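## Task

Setup: r1 is in the laboratory and r2 is in the reception. The door between the rooms is locked, but a service window is open. Move the one sample tube in reception until it sits fully inside the green rack on the lab bench, and the rack must still be on the bench at the end. The task fails if a sample tube ever touches the floor, or if either robot falls over or is left leaning. When finished, open the gripper and move away. A tube that stays in place only because a robot is holding it does not count.

## Robot and tools

Robots: r1 and r2 are identical Hello Robot Stretch 4 units. Each has an omni-wheel base, a lift carriage on a vertical mast, one telescoping arm that reaches forward, a three-joint wrist (yaw, pitch, roll) and a two-finger gripper. Each is about 1.6 m tall, and its base rim lies within 0.23 m of the base origin. Each carries four cameras: <name>_head_camera, <name>_head_left_camera, <name>_head_right_camera and <name>_wrist_camera. Because the door is shut, the tubes probably have to go from r2 to r1 through the window. The robots must never press hard against each other. Once two bodies touch, even a few more millimetres of driving counts as a hard press. The state gives no contact signal for this. Relative positions can only be judged from images, lidar_m and wrist_depth_mm.

Frames: each robot reports in its own base frame. The origin is on the floor under the base centre, with x forward, y left and z up. hand_pose is a point between the open fingertips, given in this frame. It may be somewhat inaccurate. The odometry frame is where the base frame was at the scene's start. base_odometry counts wheel rotation only, so slipping shows up as travel. Heading runs from -3.142 to 3.142 and is positive to the left.

execute_actions: the argument actions is a list holding one action, or an empty list, which just returns state and images. The action is keyed by robot name, "r1" and/or "r2", and each robot gets its own entry. Inside an entry you can put:
- base: exactly one relative move, measured from the base's last reported position. {"translate_m": d} drives straight, forward positive, -2 to 2 m. {"strafe_m": d} slides sideways without turning, left positive, -2 to 2 m. {"rotate_rad": d} turns in place, counter-clockwise positive, -3.2 to 3.2 rad.
- joints: absolute targets by name, not offsets. lift_m 0 to 1.2 (tolerance ±0.004). arm_m 0 to 0.55 m extension (±0.004). wrist_yaw_rad -1.134 to 4.276: 0 points forward, positive is left, 3.14 is folded back, and above 3.4 the arm may interfere. wrist_pitch_rad -1.117 to 4.259: 0 is level, 1.57 points down. wrist_roll_rad -1.117 to 4.259: 0 keeps the fingers level, positive is clockwise seen from behind. gripper_m -0.038 to 0.141 is the fingertip gap, and values below 0 press the fingers together. A target outside its range gets clipped, and the result notes it.
- pace: "slow", "default", "fast" or "max". For the base these give 0.1/0.3/0.4/0.6 m/s and 1/2/3/4 rad/s. With the lift above 0.2 the speeds are reduced further, down to 0.3 m/s and 1 rad/s at lift 1.2.
- contact_limits: {"arm_m": value} from 0 (lightest) to 0.75 (hardest), default 0.5. It sets how much force the arm may use before it halts.
- end_of_arm: "enable_torque", sent on its own. It re-powers wrist or gripper motors that cut out.
Everything in one action starts at once. No action runs longer than 15 s. An unknown key or any other bad value rejects the whole call, and nothing moves. The optional cameras list picks which images come back: null or ["all"] gives all of them, and [] gives none. A joint or robot left out of an action may keep pushing toward its earlier target.

wait: seconds from 0 to 10. It lets the scene run without new commands. zoom_image: camera plus region [x0, y0, x1, y1] in pixels from the top-left, at most 504 by 504. It works only on the latest full image. finished_scene: pass the scene number (1 or 2). It is final, and it reports success and gives the next task.

Reading results: base_status and joint_status say how each motion ended. "done" means the target was reached. For the base it means the wheels turned the commanded amount, even if they slipped. "off_target" means it stopped short and may still be pushing. "contact_stop_at_<key>" means the part hit something and its target is dropped; lift, arm or wheels may then go slack. "limit_stop_at_<name>" is a built-in stop. limit_stop_at_tilt means a lean over 6 degrees, and everything goes slack until the lean drops. limit_stop_at_own_body means a self-collision guard fired, which is likely with pitch below -0.2 and roll below -0.4 or above 4. "torque_fault" means a wrist or gripper motor went limp and needs enable_torque. on_its_own lists what was not commanded; its "held at" values are targets, not positions. If turned_by_wheels and turned_by_imu differ by more than about 0.1 rad, expect slipping or a collision. base_tilt gives forward and right lean in degrees. motor_effort is a percentage of maximum, with the peak in brackets. A clear change in gripper effort indicates a firm grasp. lidar_m has 12 sectors of 30 degrees, starting straight ahead and going counter-clockwise; "-" means nothing is seen or something is closer than 0.25 m. wrist_depth_mm is a 7x7 grid in mm (100 to 2000). Calibration lists per-camera intrinsics and base-to-camera transforms.

Cautions: to grasp, command a gap smaller than the tube's width. Raise the lift if the fingertips get stuck on a surface. Do not turn or drive with more than 1 kg held and arm_m above 0.2, especially at fast or max pace. Avoid strong pushes with a high gripper. Never let a tube fall to the floor, and keep the rack on the bench. Two robots given the same drive can differ by about 3 cm per metre. At startup, lift_m 0.4 together with wrist_yaw_rad 0 in a single action unfolds the wrist.

Each tool is called after "Call:" as name([rows], argument=value, ...), one row to a line, values as JSON.

## Session

I'll start by looking at the current state and images.

Call:
execute_actions(actions=[])

Scene clock: 0.00 s.
r1.base_odometry: x=+0.000 y=+0.000 heading=+0.000 (m, m, rad; r1's odometry frame)
r1.turned_by_wheels: +0.000 (rad since the last result)
r1.turned_by_imu: +0.000 (rad since the last result)
r1.base_tilt: forward=+0.3 right=-0.4 (deg)
r1.lidar_m: 1.01 0.92 1.02 1.09 1.07 1.16 1.70 3.28 1.20 1.08 3.09 1.28
r1.base_status: not commanded
r1.joint_positions: lift_m=+0.134 arm_m=+0.000 wrist_yaw_rad=+3.114 wrist_pitch_rad=+0.005 wrist_roll_rad=-0.018 gripper_m=+0.057
r1.joint_status: not commanded
r1.motor_effort: lift_m=+19 arm_m=-1 wrist_yaw_rad=+1 wrist_pitch_rad=-6 wrist_roll_rad=+1 gripper_m=-1 wheel_0=+0 wheel_1=+0 wheel_2=+0 (%)
r1.hand_pose: x=-0.1154 y=+0.0952 z=+0.3102 quat_wxyz=(+0.014, -0.003, -0.009, +1.000) (m; r1's base frame)
r1.wrist_depth_mm: - 142 - - 1618 1255 1008 / - 133 - - 1618 1255 1008 / - 125 182 - 1618 1255 1008 / 108 140 226 - 1618 1255 1025 / 139 - - - 1661 1255 1025 / 1576 1537 213 1397 198 1182 1025 / 976 960 820 156 854 759 842
r2.base_odometry: x=+0.000 y=+0.000 heading=+0.000 (m, m, rad; r2's odometry frame)
r2.turned_by_wheels: +0.000 (rad since the last result)
r2.turned_by_imu: +0.000 (rad since the last result)
r2.base_tilt: forward=-0.8 right=-0.1 (deg)
r2.lidar_m: 2.41 1.44 1.32 1.34 1.06 0.96 0.99 1.06 1.80 1.11 0.88 1.46
r2.base_status: not commanded
r2.joint_positions: lift_m=+0.256 arm_m=+0.002 wrist_yaw_rad=+3.230 wrist_pitch_rad=-0.001 wrist_roll_rad=-0.016 gripper_m=+0.057
r2.joint_status: not commanded
r2.motor_effort: lift_m=+17 arm_m=+1 wrist_yaw_rad=-1 wrist_pitch_rad=-6 wrist_roll_rad=+2 gripper_m=-2 wheel_0=+0 wheel_1=+0 wheel_2=+0 (%)
r2.hand_pose: x=-0.1226 y=+0.0616 z=+0.4340 quat_wxyz=(-0.044, +0.001, -0.008, +0.999) (m; r2's base frame)
r2.wrist_depth_mm: - - 137 1138 1078 960 878 / - - 135 1160 1078 946 866 / - - 135 1118 1060 960 866 / - 116 136 1138 1060 960 878 / 192 1430 1255 1118 1060 960 854 / 213 1464 212 1138 217 960 866 / 213 1098 1118 154 1008 931 866
pictures: r1_head_camera, r1_head_left_camera, r1_head_right_camera, r1_wrist_camera, r2_head_camera, r2_head_left_camera, r2_head_right_camera, r2_wrist_camera
Images, in order (width x height): r1_head_camera 420x560, r1_head_left_camera 420x672, r1_head_right_camera 420x672, r1_wrist_camera 616x392, r2_head_camera 420x560, r2_head_left_camera 420x672, r2_head_right_camera 420x672, r2_wrist_camera 616x392.

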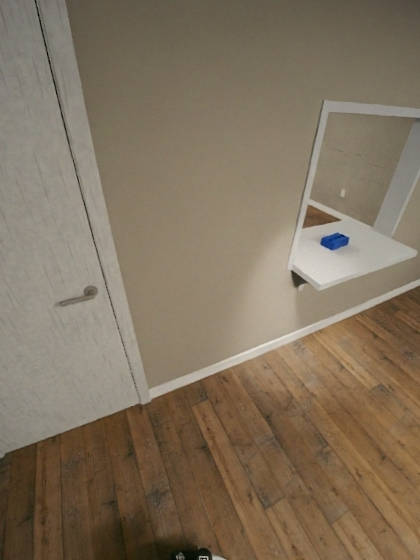

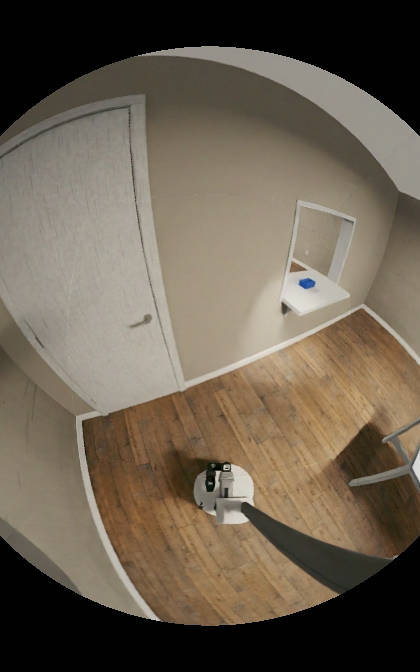

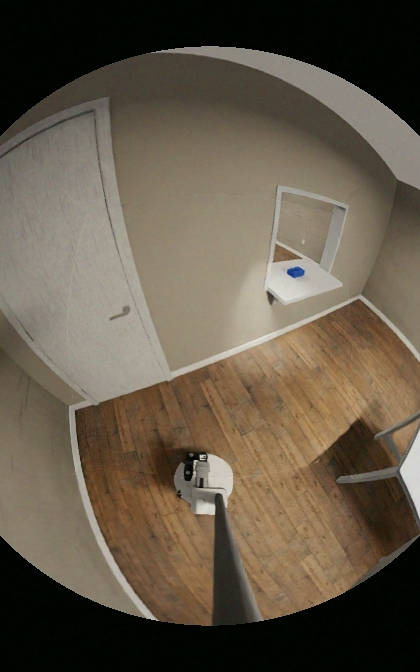

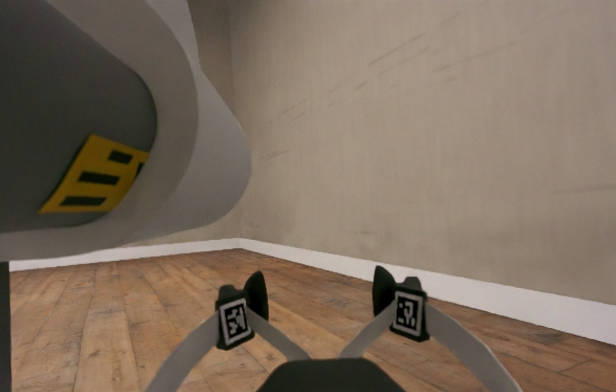

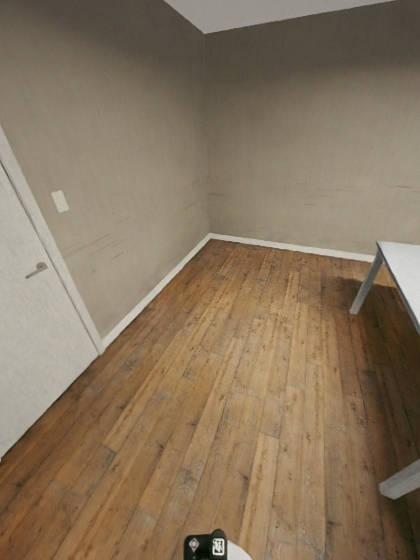

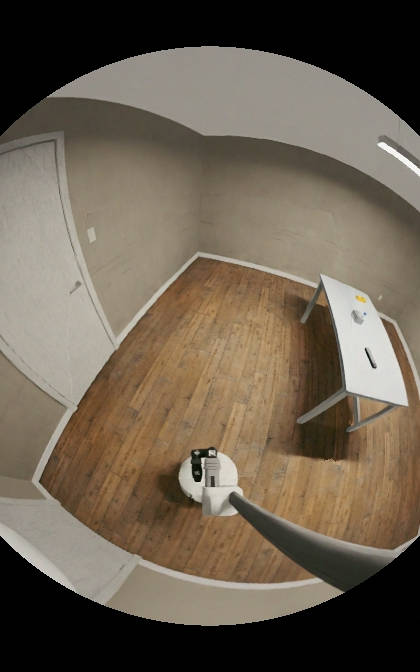

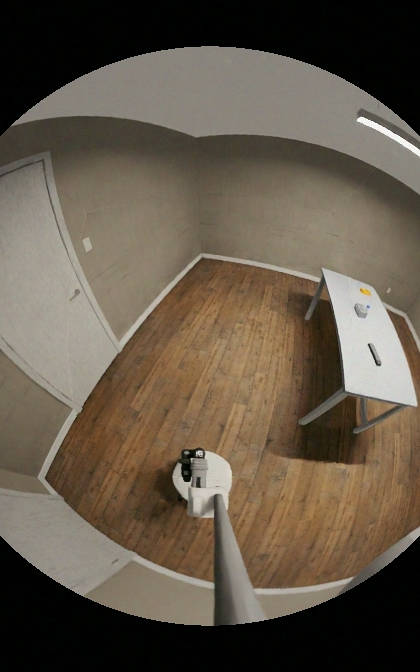

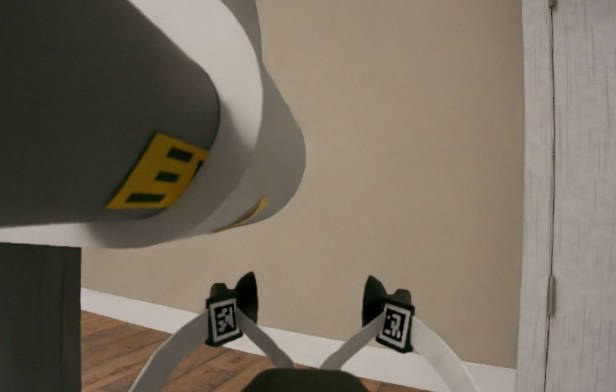

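Call:
zoom_image(camera="r2_head_right_camera", region=[300, 260, 420, 420])

Call:
zoom_image(camera="r1_head_camera", region=[280, 180, 420, 300])

Region (300, 260, 420, 420) of r2_head_right_camera's 420x672 image, scaled by 3.150, with more detail than that image has; it fills the left 378 columns of this view, and the rest is white.

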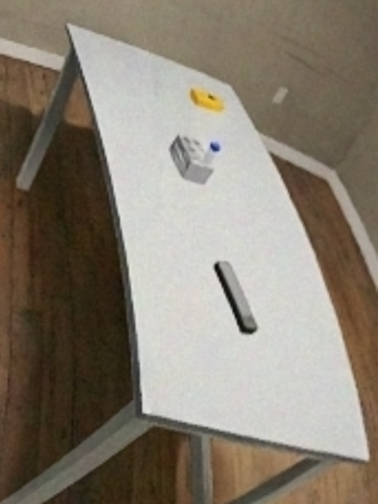

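Region (280, 180, 420, 300) of r1_head_camera's 420x560 image, scaled by 3.600, with more detail than that image has; it fills the top 432 rows of this view, and the rest is white.

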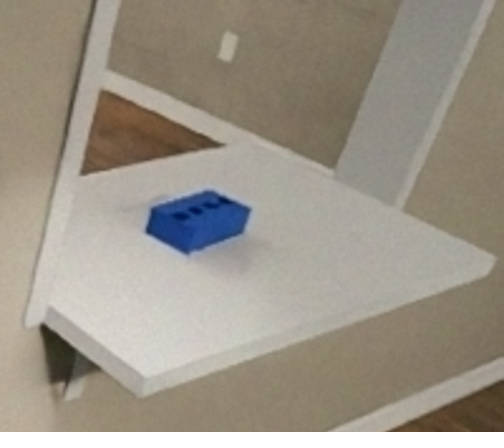

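Call:
execute_actions([
  {"r1": {"base": {"rotate_rad": -1.9}, "pace": "fast"}, "r2": {"base": {"rotate_rad": -0.53}, "pace": "fast"}},
], cameras=["r1_head_camera", "r2_head_camera", "r2_head_right_camera"])

Scene clock: 52.37 s.
r1.base_odometry: x=+0.000 y=+0.000 heading=-1.900 (m, m, rad; r1's odometry frame)
r1.turned_by_wheels: -1.900 (rad since the last result)
r1.turned_by_imu: -1.912 (rad since the last result)
r1.base_tilt: forward=+0.4 right=-0.3 (deg)
r1.lidar_m: 1.10 1.28 1.53 1.14 0.96 0.95 1.16 1.08 1.07 1.26 2.24 1.81
r1.base_status: done
r1.joint_positions: lift_m=+0.134 arm_m=+0.000 wrist_yaw_rad=+3.114 wrist_pitch_rad=+0.005 wrist_roll_rad=-0.018 gripper_m=+0.057
r1.joint_status: not commanded
r1.motor_effort: lift_m=+19(19) arm_m=-1(0) wrist_yaw_rad=+1(0) wrist_pitch_rad=-6(6) wrist_roll_rad=-1(1) gripper_m=-1(3) wheel_0=+0(7) wheel_1=+0(8) wheel_2=+0(6) (%)
r1.hand_pose: x=-0.1154 y=+0.0952 z=+0.3102 quat_wxyz=(+0.014, -0.003, -0.009, +1.000) (m; r1's base frame)
r1.wrist_depth_mm: - 141 1499 1397 1138 976 842 / - 133 1499 1397 1160 976 854 / - 125 182 1430 1160 976 842 / 108 140 226 1430 1160 991 842 / 139 1205 1430 1464 1160 991 854 / 1060 1182 213 1366 198 960 854 / 960 960 820 156 866 768 820
r2.base_odometry: x=+0.000 y=+0.000 heading=-0.529 (m, m, rad; r2's odometry frame)
r2.turned_by_wheels: -0.529 (rad since the last result)
r2.turned_by_imu: -0.521 (rad since the last result)
r2.base_tilt: forward=-0.8 right=+0.1 (deg)
r2.lidar_m: 1.46 2.46 1.48 1.33 1.37 1.08 0.96 0.95 1.05 1.83 1.10 0.88
r2.base_status: done
r2.joint_positions: lift_m=+0.256 arm_m=+0.002 wrist_yaw_rad=+3.230 wrist_pitch_rad=-0.001 wrist_roll_rad=-0.016 gripper_m=+0.057
r2.joint_status: not commanded
r2.motor_effort: lift_m=+17(17) arm_m=+0(0) wrist_yaw_rad=-1(1) wrist_pitch_rad=-6(4) wrist_roll_rad=+3(1) gripper_m=-2(3) wheel_0=+4(8) wheel_1=+3(11) wheel_2=+5(14) (%)
r2.hand_pose: x=-0.1226 y=+0.0616 z=+0.4340 quat_wxyz=(-0.044, +0.001, -0.008, +0.999) (m; r2's base frame)
r2.wrist_depth_mm: - - 137 1138 1160 1138 1182 / - - 135 1098 1118 1160 1138 / - - 135 1098 1118 1138 1160 / - 116 137 1118 1118 1138 1160 / 192 1042 1098 1118 1138 1118 1138 / 213 1060 211 1098 218 1118 1160 / 213 1042 1078 155 1098 1138 1138
pictures: r1_head_camera, r2_head_camera, r2_head_right_camera
Images, in order (width x height): r1_head_camera 420x560, r2_head_camera 420x560, r2_head_right_camera 420x672.

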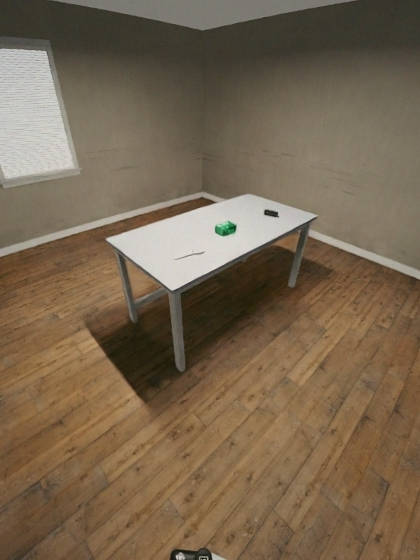

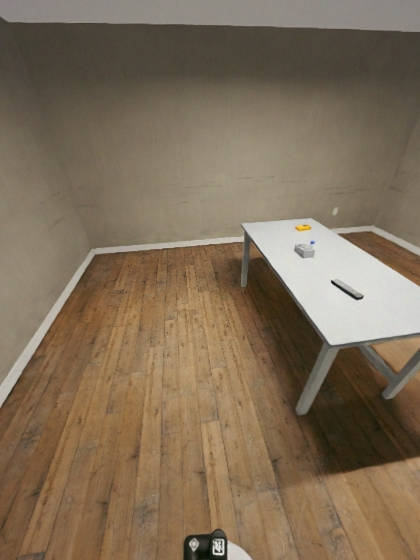

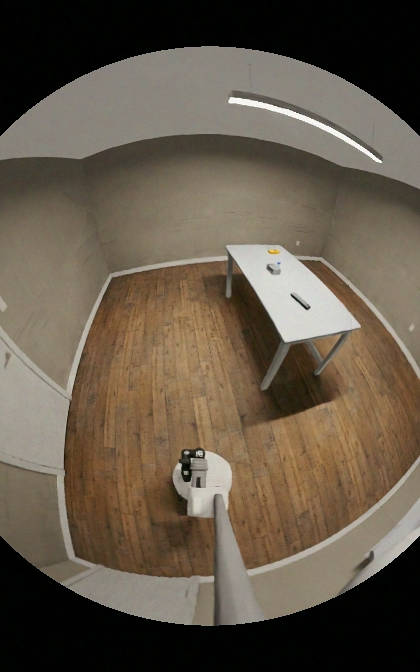

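Call:
zoom_image(camera="r1_head_camera", region=[190, 200, 270, 260])

Call:
zoom_image(camera="r2_head_camera", region=[270, 215, 350, 275])

Region (190, 200, 270, 260) of r1_head_camera's 420x560 image, scaled by 6.300, with more detail than that image has; it fills the top 378 rows of this view, and the rest is white.

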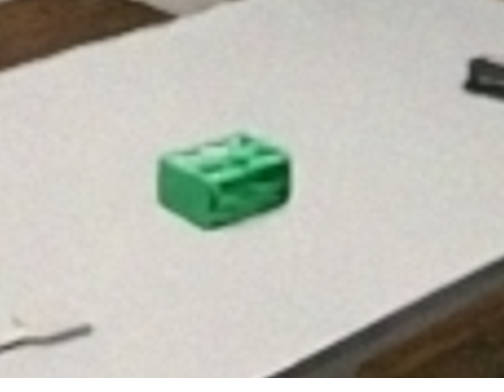

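Region (270, 215, 350, 275) of r2_head_camera's 420x560 image, scaled by 6.300, with more detail than that image has; it fills the top 378 rows of this view, and the rest is white.

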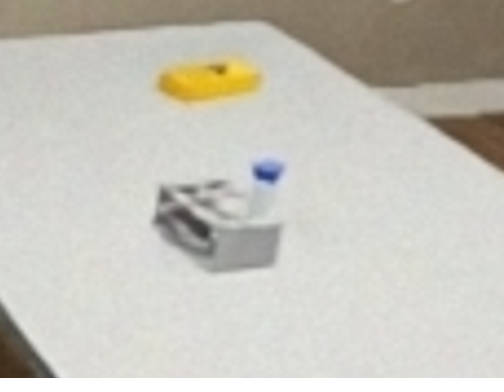

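Call:
execute_actions([
  {"r1": {"base": {"rotate_rad": 0.77}, "joints": {"lift_m": 0.8, "wrist_yaw_rad": 0}, "pace": "fast"}, "r2": {"base": {"translate_m": 1.5}, "joints": {"lift_m": 0.8, "wrist_yaw_rad": 0}, "pace": "fast"}},
], cameras=["r1_head_camera", "r2_head_camera", "r2_head_right_camera"])

Scene clock: 69.23 s.
r1.base_odometry: x=+0.000 y=+0.000 heading=-1.130 (m, m, rad; r1's odometry frame)
r1.turned_by_wheels: +0.770 (rad since the last result)
r1.turned_by_imu: +0.774 (rad since the last result)
r1.base_tilt: forward=+0.3 right=-0.5 (deg)
r1.lidar_m: 3.63 1.28 1.00 0.94 1.00 1.14 1.09 1.11 1.52 3.28 1.27 1.08
r1.base_status: done
r1.joint_positions: lift_m=+0.800 arm_m=+0.000 wrist_yaw_rad=+0.000 wrist_pitch_rad=+0.005 wrist_roll_rad=-0.018 gripper_m=+0.057
r1.joint_status: all done
r1.motor_effort: lift_m=+21(24) arm_m=-1(1) wrist_yaw_rad=+0(5) wrist_pitch_rad=-6(6) wrist_roll_rad=+0(1) gripper_m=-2(2) wheel_0=+1(6) wheel_1=+1(9) wheel_2=+1(7) (%)
r1.hand_pose: x=+0.4591 y=-0.0873 z=+0.9765 quat_wxyz=(+1.000, -0.009, +0.003, +0.000) (m; r1's base frame)
r1.wrist_depth_mm: 1756 - - - - - - / 1756 - - - - - - / 1863 - - - - - - / 1808 - - - - - - / 1808 - - - - - - / 1499 - 213 - 198 1366 960 / 1618 - - 156 - - -
r2.base_odometry: x=+1.295 y=-0.757 heading=-0.529 (m, m, rad; r2's odometry frame)
r2.turned_by_wheels: +0.000 (rad since the last result)
r2.turned_by_imu: +0.002 (rad since the last result)
r2.base_tilt: forward=-0.7 right=+0.0 (deg)
r2.lidar_m: 1.82 1.82 1.85 1.65 1.65 1.97 2.46 0.60 0.38 0.32 0.30 0.39
r2.base_status: done
r2.joint_positions: lift_m=+0.800 arm_m=+0.002 wrist_yaw_rad=+0.000 wrist_pitch_rad=-0.001 wrist_roll_rad=-0.016 gripper_m=+0.057
r2.joint_status: all done
r2.motor_effort: lift_m=+21(23) arm_m=+0(0) wrist_yaw_rad=-2(9) wrist_pitch_rad=-5(7) wrist_roll_rad=+3(2) gripper_m=-3(3) wheel_0=+2(9) wheel_1=+3(10) wheel_2=-3(17) (%)
r2.hand_pose: x=+0.4610 y=-0.0874 z=+0.9781 quat_wxyz=(+1.000, -0.008, +0.000, +0.000) (m; r2's base frame)
r2.wrist_depth_mm: 1464 1499 1576 1576 1756 1808 1921 / 1464 1499 1576 1618 1756 1808 1863 / 1464 1537 1661 1661 1708 1863 1863 / 1499 1537 1537 1661 1708 1921 1863 / 1464 1537 1618 1661 1708 1863 1921 / 1464 1537 211 1661 217 1863 1863 / 1464 1499 1576 155 1661 1808 1921
pictures: r1_head_camera, r2_head_camera, r2_head_right_camera
Images, in order (width x height): r1_head_camera 420x560, r2_head_camera 420x560, r2_head_right_camera 420x672.

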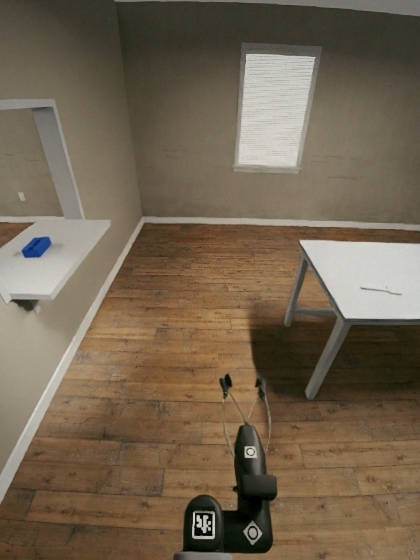

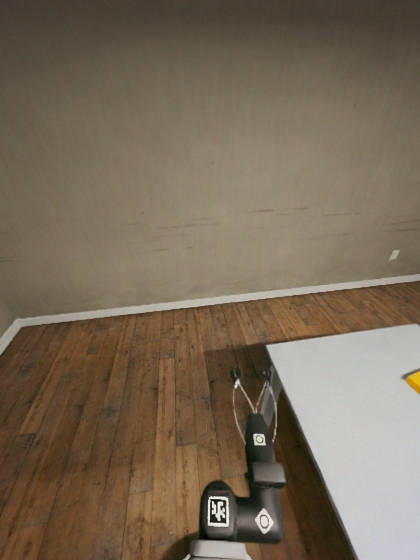

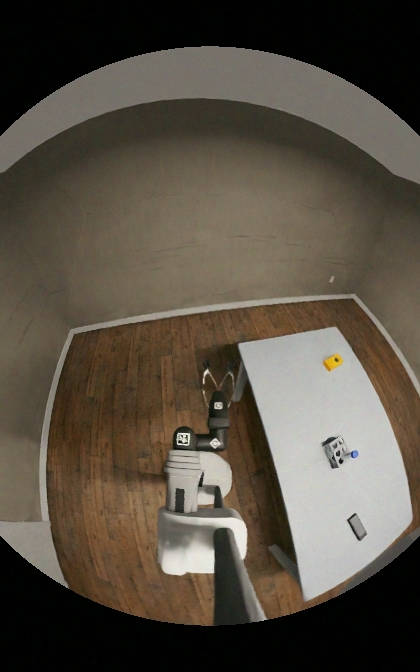

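Call:
execute_actions([
  {"r2": {"base": {"rotate_rad": -1.39}, "joints": {"wrist_pitch_rad": 0.5, "lift_m": 0.9}, "pace": "fast"}, "r1": {"base": {"strafe_m": -0.6}, "pace": "fast"}},
], cameras=["r1_head_camera", "r2_head_camera", "r2_wrist_camera"])

Scene clock: 75.70 s.
r1.base_odometry: x=-0.543 y=-0.256 heading=-1.130 (m, m, rad; r1's odometry frame)
r1.turned_by_wheels: +0.000 (rad since the last result)
r1.turned_by_imu: -0.002 (rad since the last result)
r1.base_tilt: forward=+0.3 right=-0.3 (deg)
r1.lidar_m: 0.89 2.00 1.64 1.52 1.57 1.13 1.06 1.12 1.50 2.68 1.28 0.93
r1.base_status: done
r1.joint_positions: lift_m=+0.800 arm_m=+0.000 wrist_yaw_rad=+0.000 wrist_pitch_rad=+0.005 wrist_roll_rad=-0.018 gripper_m=+0.057
r1.joint_status: not commanded
r1.motor_effort: lift_m=+21(21) arm_m=-1(1) wrist_yaw_rad=+1(1) wrist_pitch_rad=-6(6) wrist_roll_rad=+0(0) gripper_m=-1(1) wheel_0=-1(10) wheel_1=+2(10) wheel_2=+0(0) (%)
r1.hand_pose: x=+0.4591 y=-0.0874 z=+0.9765 quat_wxyz=(+1.000, -0.009, +0.003, +0.000) (m; r1's base frame)
r1.wrist_depth_mm: - - - - - - - / - - - - - - - / - - - - - - - / - - - - - - - / - - - - - - - / - - 213 1098 199 917 891 / - - - 156 683 683 715
r2.base_odometry: x=+1.295 y=-0.757 heading=-1.918 (m, m, rad; r2's odometry frame)
r2.turned_by_wheels: -1.389 (rad since the last result)
r2.turned_by_imu: -1.371 (rad since the last result)
r2.base_tilt: forward=-0.9 right=+0.1 (deg)
r2.lidar_m: 0.33 0.34 0.47 1.81 1.88 1.73 1.62 1.71 2.32 2.29 0.50 0.36
r2.base_status: done
r2.joint_positions: lift_m=+0.900 arm_m=+0.002 wrist_yaw_rad=+0.000 wrist_pitch_rad=+0.502 wrist_roll_rad=-0.016 gripper_m=+0.057
r2.joint_status: all done
r2.motor_effort: lift_m=+21(24) arm_m=+1(0) wrist_yaw_rad=-2(1) wrist_pitch_rad=-4(2) wrist_roll_rad=+1(1) gripper_m=-5(3) wheel_0=+4(9) wheel_1=+5(12) wheel_2=+5(12) (%)
r2.hand_pose: x=+0.4254 y=-0.0874 z=+0.9392 quat_wxyz=(+0.969, -0.008, +0.248, +0.002) (m; r2's base frame)
r2.wrist_depth_mm: - - - - - - - / - - - - - - - / - - - - - - - / 661 699 707 699 699 723 723 / 544 554 535 484 564 569 569 / 445 449 211 445 218 459 459 / 384 382 384 155 382 392 397
pictures: r1_head_camera, r2_head_camera, r2_wrist_camera
camera_calibration (this result's frames):
r2_wrist_camera: T_world_to_cam=[[0.0234222, -0.998379, 0.0518692, -0.153699], [-0.481858, -0.0567331, -0.874411, 1.08155], [0.875936, -0.00451297, -0.482406, 0.307692], [0, 0, 0, 1]] pos_world=[0.255234, -0.0907013, 1.10212]
Images, in order (width x height): r1_head_camera 420x560, r2_head_camera 420x560, r2_wrist_camera 616x392.

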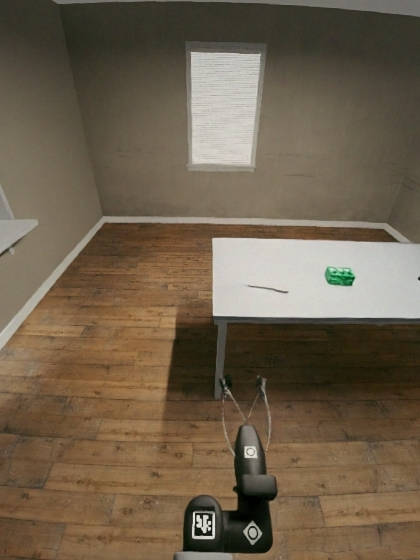

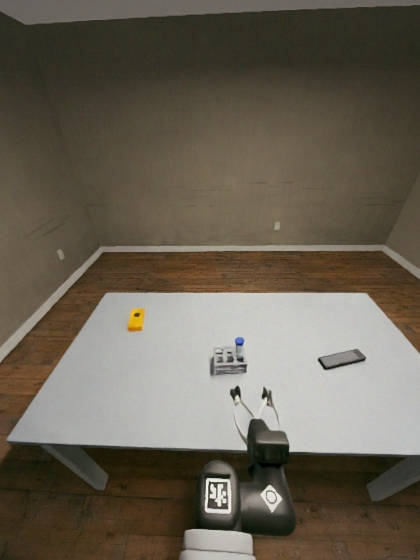

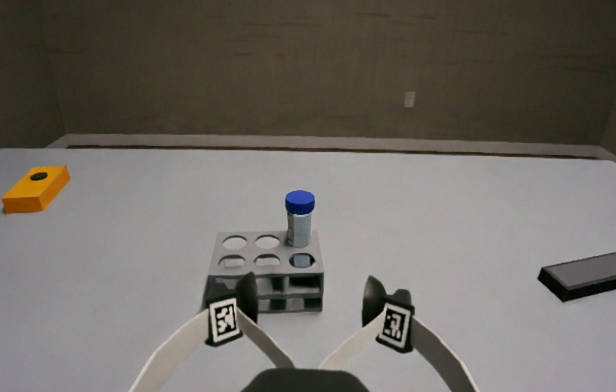

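Call:
zoom_image(camera="r2_wrist_camera", region=[190, 170, 430, 350])

Region (190, 170, 430, 350) of r2_wrist_camera's 616x392 image, scaled by 2.100; it fills the top 378 rows of this view, and the rest is white.

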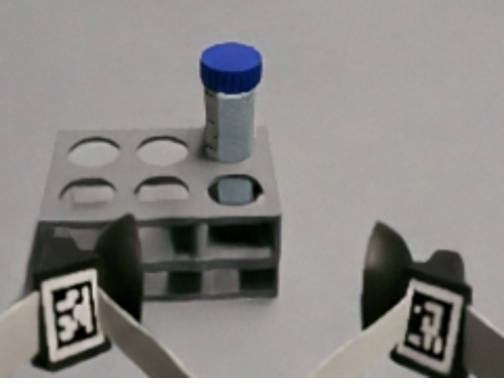

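Call:
execute_actions([
  {"r2": {"base": {"translate_m": 0.1}, "joints": {"wrist_pitch_rad": 1.57, "lift_m": 1.09, "arm_m": 0.26, "gripper_m": 0.08}, "pace": "fast"}, "r1": {"base": {"strafe_m": 0.5}, "pace": "fast"}},
], cameras=["r2_head_camera", "r2_wrist_camera"])

Scene clock: 96.80 s.
r1.base_odometry: x=-0.091 y=-0.043 heading=-1.130 (m, m, rad; r1's odometry frame)
r1.turned_by_wheels: +0.000 (rad since the last result)
r1.turned_by_imu: +0.001 (rad since the last result)
r1.base_tilt: forward=+0.3 right=-0.4 (deg)
r1.lidar_m: 3.63 1.33 1.12 1.04 1.11 1.13 1.07 1.10 1.51 3.19 1.27 1.04
r1.base_status: done
r1.joint_positions: lift_m=+0.800 arm_m=+0.000 wrist_yaw_rad=+0.000 wrist_pitch_rad=+0.005 wrist_roll_rad=-0.018 gripper_m=+0.057
r1.joint_status: not commanded
r1.motor_effort: lift_m=+21(21) arm_m=-1(0) wrist_yaw_rad=+1(0) wrist_pitch_rad=-7(7) wrist_roll_rad=-1(2) gripper_m=-1(0) wheel_0=+0(10) wheel_1=-1(12) wheel_2=+0(0) (%)
r1.hand_pose: x=+0.4591 y=-0.0874 z=+0.9765 quat_wxyz=(+1.000, -0.009, +0.003, +0.000) (m; r1's base frame)
r1.wrist_depth_mm: 1863 - - - - - - / 1863 - - - - - - / 1808 - - - - - - / 1808 - - - - - - / 1756 - - - - - - / 1708 - 213 - 198 1060 904 / 1756 - - 156 - 1366 715
r2.base_odometry: x=+1.261 y=-0.851 heading=-1.917 (m, m, rad; r2's odometry frame)
r2.turned_by_wheels: +0.000 (rad since the last result)
r2.turned_by_imu: +0.002 (rad since the last result)
r2.base_tilt: forward=-0.9 right=+0.2 (deg)
r2.lidar_m: 0.25 0.25 0.33 1.81 1.87 1.84 1.74 1.81 2.46 2.26 0.31 0.25
r2.base_status: done
r2.joint_positions: lift_m=+1.090 arm_m=+0.258 wrist_yaw_rad=+0.000 wrist_pitch_rad=+1.570 wrist_roll_rad=-0.016 gripper_m=+0.080
r2.joint_status: all done
r2.motor_effort: lift_m=+21(22) arm_m=+10(11) wrist_yaw_rad=-3(0) wrist_pitch_rad=+2(5) wrist_roll_rad=+2(1) gripper_m=-1(3) wheel_0=+3(9) wheel_1=+5(10) wheel_2=-5(18) (%)
r2.hand_pose: x=+0.4295 y=-0.0874 z=+0.9795 quat_wxyz=(+0.707, -0.006, +0.707, +0.006) (m; r2's base frame)
r2.wrist_depth_mm: 442 445 439 442 439 436 439 / 449 445 442 442 439 439 436 / 445 449 413 379 439 436 439 / 442 445 445 442 436 436 436 / 445 442 442 442 439 436 436 / 445 442 213 439 219 436 436 / 442 445 442 150 436 436 436
pictures: r2_head_camera, r2_wrist_camera
camera_calibration (this result's frames):
r2_wrist_camera: T_world_to_cam=[[0.0570146, -0.998364, 0.00443203, -0.123836], [-0.998373, -0.0570111, 0.000909473, 0.483197], [-0.00065531, -0.00447667, -0.99999, 1.207], [0, 0, 0, 1]] pos_world=[0.490262, -0.0906821, 1.20709]
Images, in order (width x height): r2_head_camera 420x560, r2_wrist_camera 616x392.

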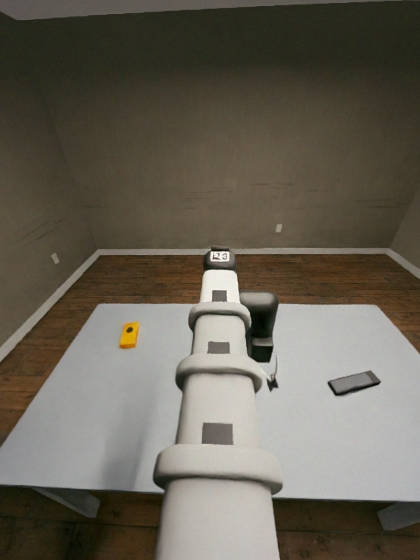

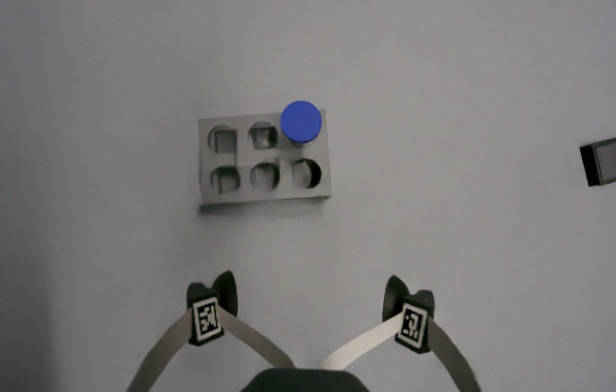

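Call:
zoom_image(camera="r2_wrist_camera", region=[180, 80, 360, 220])

Call:
zoom_image(camera="r2_wrist_camera", region=[170, 250, 450, 392])

Region (180, 80, 360, 220) of r2_wrist_camera's 616x392 image, scaled by 2.800.

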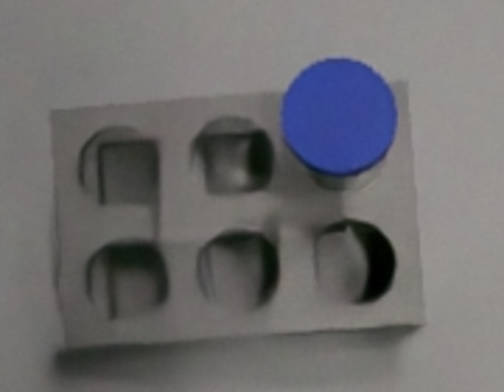

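Region (170, 250, 450, 392) of r2_wrist_camera's 616x392 image, scaled by 1.800; it fills the top 256 rows of this view, and the rest is white.

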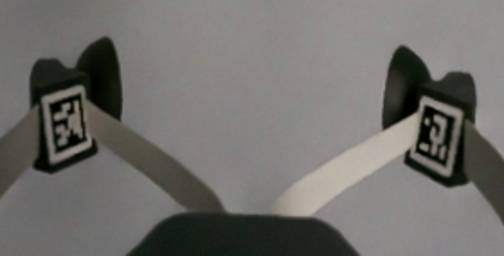

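Call:
execute_actions([
  {"r2": {"base": {"strafe_m": 0.012}, "joints": {"lift_m": 1.03, "arm_m": 0.38}}, "r1": {"base": {"strafe_m": 0.2}, "pace": "fast"}},
], cameras=["r2_head_right_camera", "r2_wrist_camera"])

Scene clock: 105.87 s.
r1.base_odometry: x=+0.090 y=+0.043 heading=-1.130 (m, m, rad; r1's odometry frame)
r1.turned_by_wheels: +0.000 (rad since the last result)
r1.turned_by_imu: +0.000 (rad since the last result)
r1.base_tilt: forward=+0.3 right=-0.3 (deg)
r1.lidar_m: 3.59 1.23 0.92 0.85 0.90 1.14 1.08 1.09 1.53 3.38 1.27 1.16
r1.base_status: done
r1.joint_positions: lift_m=+0.800 arm_m=+0.000 wrist_yaw_rad=+0.000 wrist_pitch_rad=+0.005 wrist_roll_rad=-0.018 gripper_m=+0.057
r1.joint_status: not commanded
r1.motor_effort: lift_m=+21(21) arm_m=-1(1) wrist_yaw_rad=+0(0) wrist_pitch_rad=-6(6) wrist_roll_rad=+1(1) gripper_m=-2(3) wheel_0=+1(10) wheel_1=-2(9) wheel_2=+0(0) (%)
r1.hand_pose: x=+0.4591 y=-0.0874 z=+0.9765 quat_wxyz=(+1.000, -0.009, +0.003, +0.000) (m; r1's base frame)
r1.wrist_depth_mm: 1576 - - - - - - / 1708 - - - - - - / - - - - - - - / - - - - - - - / - - - - - - - / 1308 - 213 - 199 - 1060 / 1464 - - 156 - 1366 -
r2.base_odometry: x=+1.272 y=-0.855 heading=-1.917 (m, m, rad; r2's odometry frame)
r2.turned_by_wheels: +0.000 (rad since the last result)
r2.turned_by_imu: +0.002 (rad since the last result)
r2.base_tilt: forward=-0.9 right=+0.2 (deg)
r2.lidar_m: 0.25 0.25 0.34 1.81 1.87 1.80 1.73 1.82 2.49 2.28 0.34 0.25
r2.base_status: done
r2.joint_positions: lift_m=+1.030 arm_m=+0.378 wrist_yaw_rad=+0.000 wrist_pitch_rad=+1.570 wrist_roll_rad=-0.016 gripper_m=+0.080
r2.joint_status: all done
r2.motor_effort: lift_m=+14(20) arm_m=+10(10) wrist_yaw_rad=-1(1) wrist_pitch_rad=+1(0) wrist_roll_rad=+2(2) gripper_m=-2(1) wheel_0=-3(10) wheel_1=+3(11) wheel_2=+0(3) (%)
r2.hand_pose: x=+0.5495 y=-0.0874 z=+0.9200 quat_wxyz=(+0.707, -0.006, +0.707, +0.006) (m; r2's base frame)
r2.wrist_depth_mm: 387 387 382 382 382 379 377 / 387 387 384 384 382 382 377 / 387 382 384 384 377 377 375 / 384 384 382 382 379 377 377 / 382 382 375 319 379 377 375 / 384 382 213 322 220 375 373 / 384 384 379 150 373 375 379
pictures: r2_head_right_camera, r2_wrist_camera
camera_calibration (this result's frames):
r2_wrist_camera: T_world_to_cam=[[0.056889, -0.998371, 0.00442544, -0.130338], [-0.99838, -0.056885, 0.0010254, 0.602934], [-0.000771983, -0.0044766, -0.99999, 1.14769], [0, 0, 0, 1]] pos_world=[0.610258, -0.0906898, 1.14764]
Images, in order (width x height): r2_head_right_camera 420x672, r2_wrist_camera 616x392.

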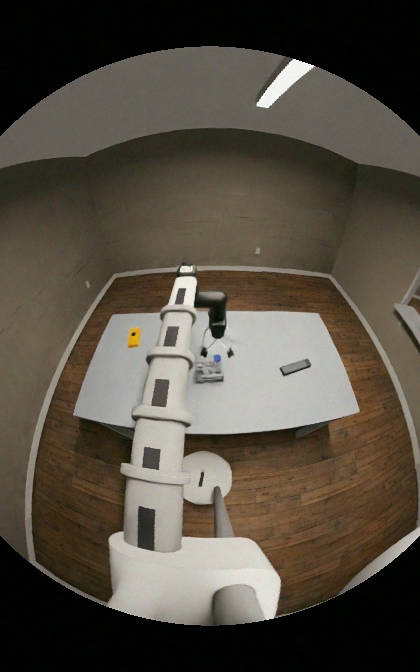

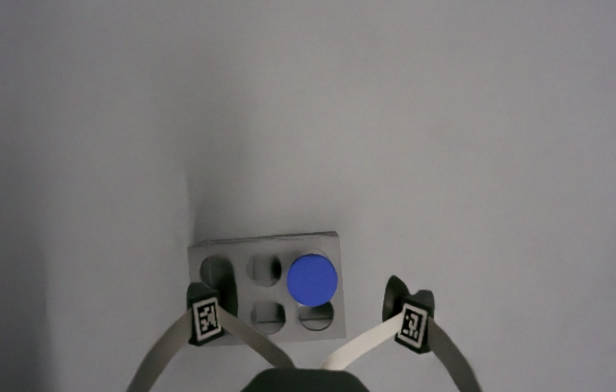

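Call:
zoom_image(camera="r2_wrist_camera", region=[180, 220, 440, 392])

Call:
zoom_image(camera="r2_head_right_camera", region=[180, 320, 260, 400])

Region (180, 220, 440, 392) of r2_wrist_camera's 616x392 image, scaled by 1.938; it fills the top 333 rows of this view, and the rest is white.

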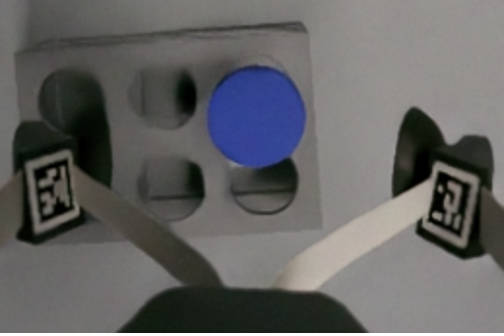

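Region (180, 320, 260, 400) of r2_head_right_camera's 420x672 image, scaled by 6.300, with more detail than that image has.

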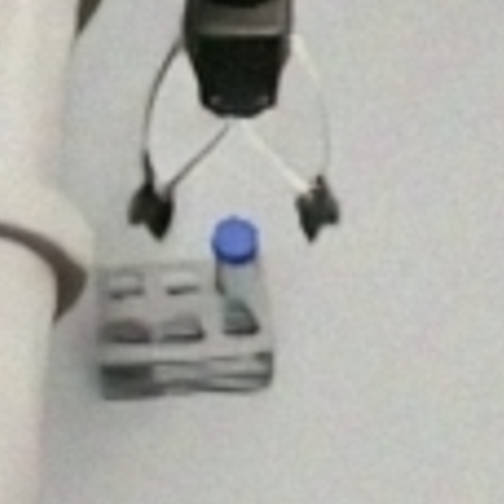

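Call:
execute_actions([
  {"r2": {"joints": {"lift_m": 0.982, "gripper_m": 0.055}}},
], cameras=["r2_head_right_camera", "r2_wrist_camera"])

Call:
zoom_image(camera="r2_head_right_camera", region=[180, 320, 260, 400])

Call:
zoom_image(camera="r2_wrist_camera", region=[180, 220, 440, 392])

Scene clock: 112.87 s.
r1.base_odometry: x=+0.090 y=+0.043 heading=-1.130 (m, m, rad; r1's odometry frame)
r1.turned_by_wheels: +0.000 (rad since the last result)
r1.turned_by_imu: +0.000 (rad since the last result)
r1.base_tilt: forward=+0.3 right=-0.3 (deg)
r1.lidar_m: 3.58 1.21 0.92 0.83 0.90 1.14 1.06 1.12 1.54 3.38 1.29 1.16
r1.base_status: not commanded
r1.joint_positions: lift_m=+0.800 arm_m=+0.000 wrist_yaw_rad=+0.000 wrist_pitch_rad=+0.005 wrist_roll_rad=-0.018 gripper_m=+0.057
r1.joint_status: not commanded
r1.motor_effort: lift_m=+21(21) arm_m=-1(1) wrist_yaw_rad=+0(0) wrist_pitch_rad=-7(6) wrist_roll_rad=+2(1) gripper_m=-2(3) wheel_0=+1(1) wheel_1=-2(2) wheel_2=+0(0) (%)
r1.hand_pose: x=+0.4591 y=-0.0874 z=+0.9765 quat_wxyz=(+1.000, -0.009, +0.003, +0.000) (m; r1's base frame)
r1.wrist_depth_mm: 1537 - - - - - - / 1661 - - - - - - / - - - - - - - / - - - - - - - / - - - - - - - / 1308 - 213 - 198 - 1060 / 1464 1983 - 156 - 1366 -
r2.base_odometry: x=+1.272 y=-0.855 heading=-1.917 (m, m, rad; r2's odometry frame)
r2.turned_by_wheels: +0.000 (rad since the last result)
r2.turned_by_imu: +0.002 (rad since the last result)
r2.base_tilt: forward=-0.8 right=+0.2 (deg)
r2.lidar_m: 0.25 0.25 0.34 1.80 1.89 1.81 1.74 1.83 2.46 2.29 0.35 0.25
r2.base_status: not commanded
r2.joint_positions: lift_m=+0.982 arm_m=+0.378 wrist_yaw_rad=+0.000 wrist_pitch_rad=+1.570 wrist_roll_rad=-0.016 gripper_m=+0.055
r2.joint_status: all done
r2.motor_effort: lift_m=+14(14) arm_m=+9(10) wrist_yaw_rad=-2(2) wrist_pitch_rad=-2(2) wrist_roll_rad=+2(2) gripper_m=-4(3) wheel_0=-3(3) wheel_1=+3(3) wheel_2=+0(0) (%)
r2.hand_pose: x=+0.5495 y=-0.0874 z=+0.8720 quat_wxyz=(+0.707, -0.006, +0.707, +0.006) (m; r2's base frame)
r2.wrist_depth_mm: 338 338 334 336 334 330 332 / 338 338 336 334 332 332 329 / 336 334 334 334 334 330 332 / 336 334 334 330 332 330 332 / 334 336 329 273 332 330 329 / 338 334 210 213 217 329 330 / 336 334 274 156 329 329 327
pictures: r2_head_right_camera, r2_wrist_camera
camera_calibration (this result's frames):
r2_wrist_camera: T_world_to_cam=[[0.056889, -0.998371, 0.00442544, -0.130125], [-0.99838, -0.056885, 0.0010254, 0.602985], [-0.000771984, -0.0044766, -0.99999, 1.09969], [0, 0, 0, 1]] pos_world=[0.61026, -0.0906898, 1.09963]
Images, in order (width x height): r2_head_right_camera 420x672, r2_wrist_camera 616x392.

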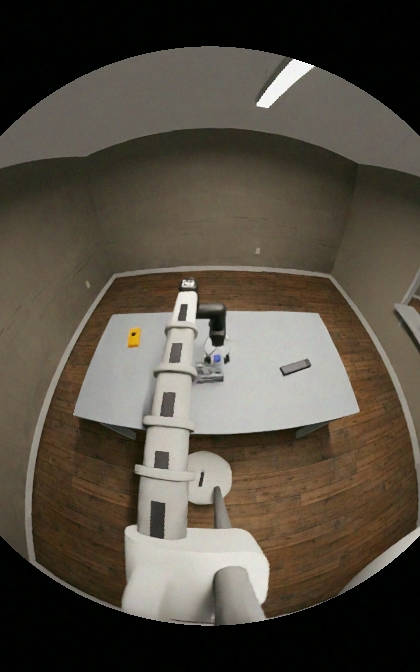

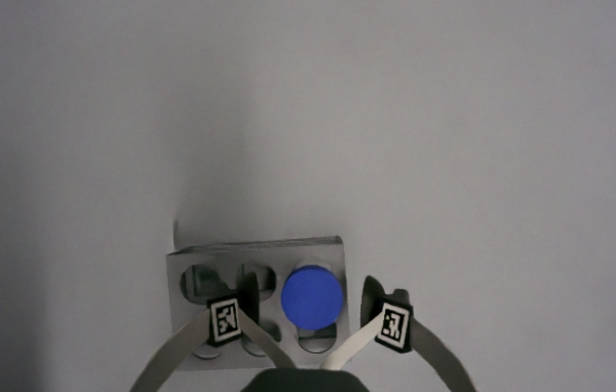

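Region (180, 320, 260, 400) of r2_head_right_camera's 420x672 image, scaled by 6.300, with more detail than that image has.

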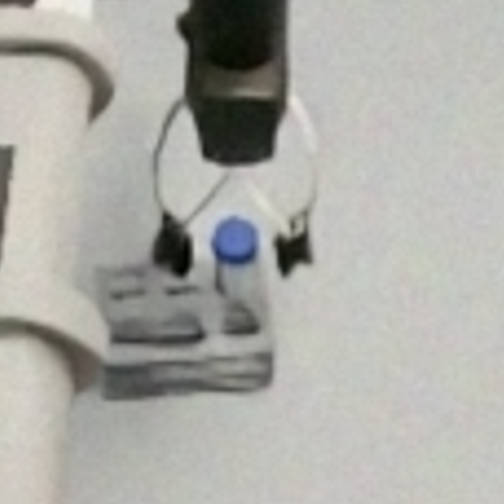

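Region (180, 220, 440, 392) of r2_wrist_camera's 616x392 image, scaled by 1.938; it fills the top 333 rows of this view, and the rest is white.

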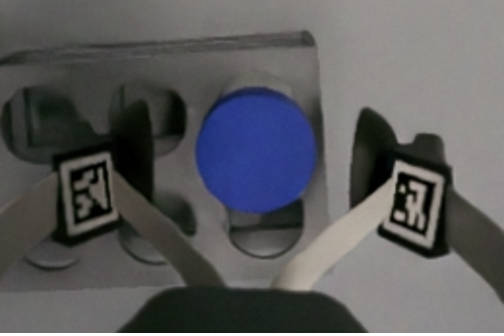

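Call:
execute_actions([
  {"r2": {"joints": {"gripper_m": 0.012}}},
], cameras=["r2_head_right_camera", "r2_wrist_camera"])

Call:
zoom_image(camera="r2_head_right_camera", region=[180, 320, 260, 400])

Call:
zoom_image(camera="r2_wrist_camera", region=[180, 220, 440, 392])

Scene clock: 117.13 s.
r1.base_odometry: x=+0.090 y=+0.043 heading=-1.130 (m, m, rad; r1's odometry frame)
r1.turned_by_wheels: +0.000 (rad since the last result)
r1.turned_by_imu: +0.000 (rad since the last result)
r1.base_tilt: forward=+0.2 right=-0.4 (deg)
r1.lidar_m: 3.58 1.21 0.91 0.85 0.90 1.12 1.08 1.11 1.51 3.39 1.28 1.15
r1.base_status: not commanded
r1.joint_positions: lift_m=+0.800 arm_m=+0.000 wrist_yaw_rad=+0.000 wrist_pitch_rad=+0.005 wrist_roll_rad=-0.018 gripper_m=+0.057
r1.joint_status: not commanded
r1.motor_effort: lift_m=+21(21) arm_m=-1(1) wrist_yaw_rad=+0(1) wrist_pitch_rad=-6(7) wrist_roll_rad=-1(1) gripper_m=-2(1) wheel_0=+1(1) wheel_1=-3(2) wheel_2=+0(0) (%)
r1.hand_pose: x=+0.4591 y=-0.0874 z=+0.9765 quat_wxyz=(+1.000, -0.009, +0.003, +0.000) (m; r1's base frame)
r1.wrist_depth_mm: 1576 - - - - - - / 1661 - - - - - - / - - - - - - - / - - - - - - - / - - - - - - - / 1308 - 213 - 198 - 1060 / 1464 - - 156 - 1366 -
r2.base_odometry: x=+1.272 y=-0.855 heading=-1.917 (m, m, rad; r2's odometry frame)
r2.turned_by_wheels: +0.000 (rad since the last result)
r2.turned_by_imu: +0.002 (rad since the last result)
r2.base_tilt: forward=-0.8 right=-0.1 (deg)
r2.lidar_m: 0.25 0.25 0.34 1.81 1.89 1.82 1.72 1.80 2.47 2.27 0.35 0.25
r2.base_status: not commanded
r2.joint_positions: lift_m=+0.982 arm_m=+0.378 wrist_yaw_rad=+0.000 wrist_pitch_rad=+1.570 wrist_roll_rad=-0.016 gripper_m=+0.012
r2.joint_status: all done
r2.motor_effort: lift_m=+14(14) arm_m=+10(10) wrist_yaw_rad=+1(1) wrist_pitch_rad=+1(1) wrist_roll_rad=+1(1) gripper_m=-16(14) wheel_0=-3(3) wheel_1=+3(3) wheel_2=+0(0) (%)
r2.hand_pose: x=+0.5495 y=-0.0874 z=+0.8720 quat_wxyz=(+0.707, -0.006, +0.707, +0.006) (m; r2's base frame)
r2.wrist_depth_mm: 336 336 336 338 334 332 332 / 336 336 334 336 332 330 330 / 338 334 336 332 332 327 330 / 336 336 332 332 330 332 330 / 336 336 329 301 332 329 329 / 334 332 211 205 330 329 327 / 332 334 272 273 329 329 329
pictures: r2_head_right_camera, r2_wrist_camera
camera_calibration (this result's frames):
r2_wrist_camera: T_world_to_cam=[[0.056889, -0.998371, 0.00442544, -0.130125], [-0.99838, -0.056885, 0.0010254, 0.602985], [-0.000771984, -0.0044766, -0.99999, 1.09969], [0, 0, 0, 1]] pos_world=[0.61026, -0.0906898, 1.09963]
Images, in order (width x height): r2_head_right_camera 420x672, r2_wrist_camera 616x392.

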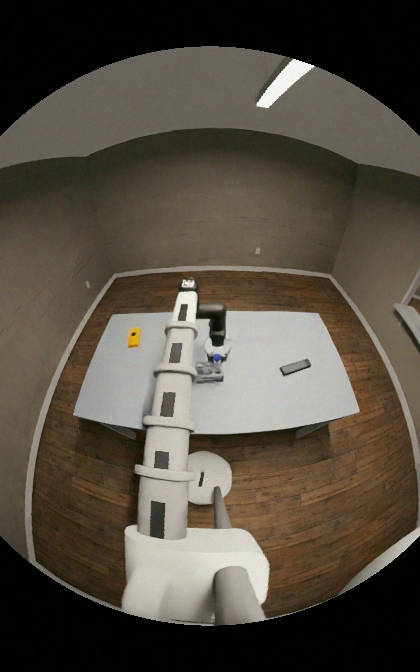

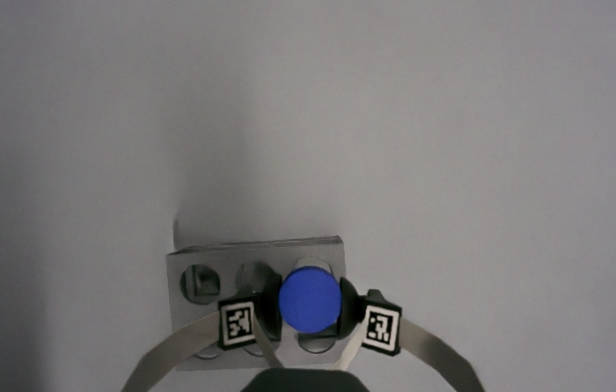

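Region (180, 320, 260, 400) of r2_head_right_camera's 420x672 image, scaled by 6.300, with more detail than that image has.

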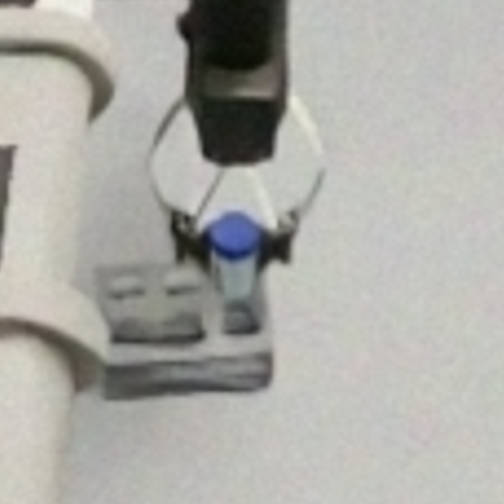

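Region (180, 220, 440, 392) of r2_wrist_camera's 616x392 image, scaled by 1.938; it fills the top 333 rows of this view, and the rest is white.

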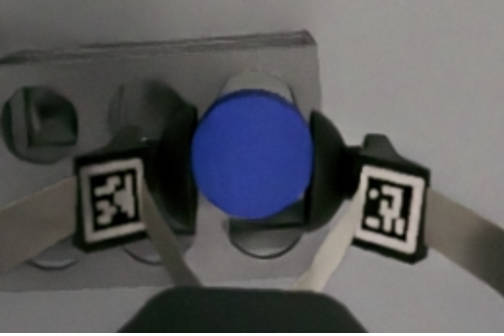

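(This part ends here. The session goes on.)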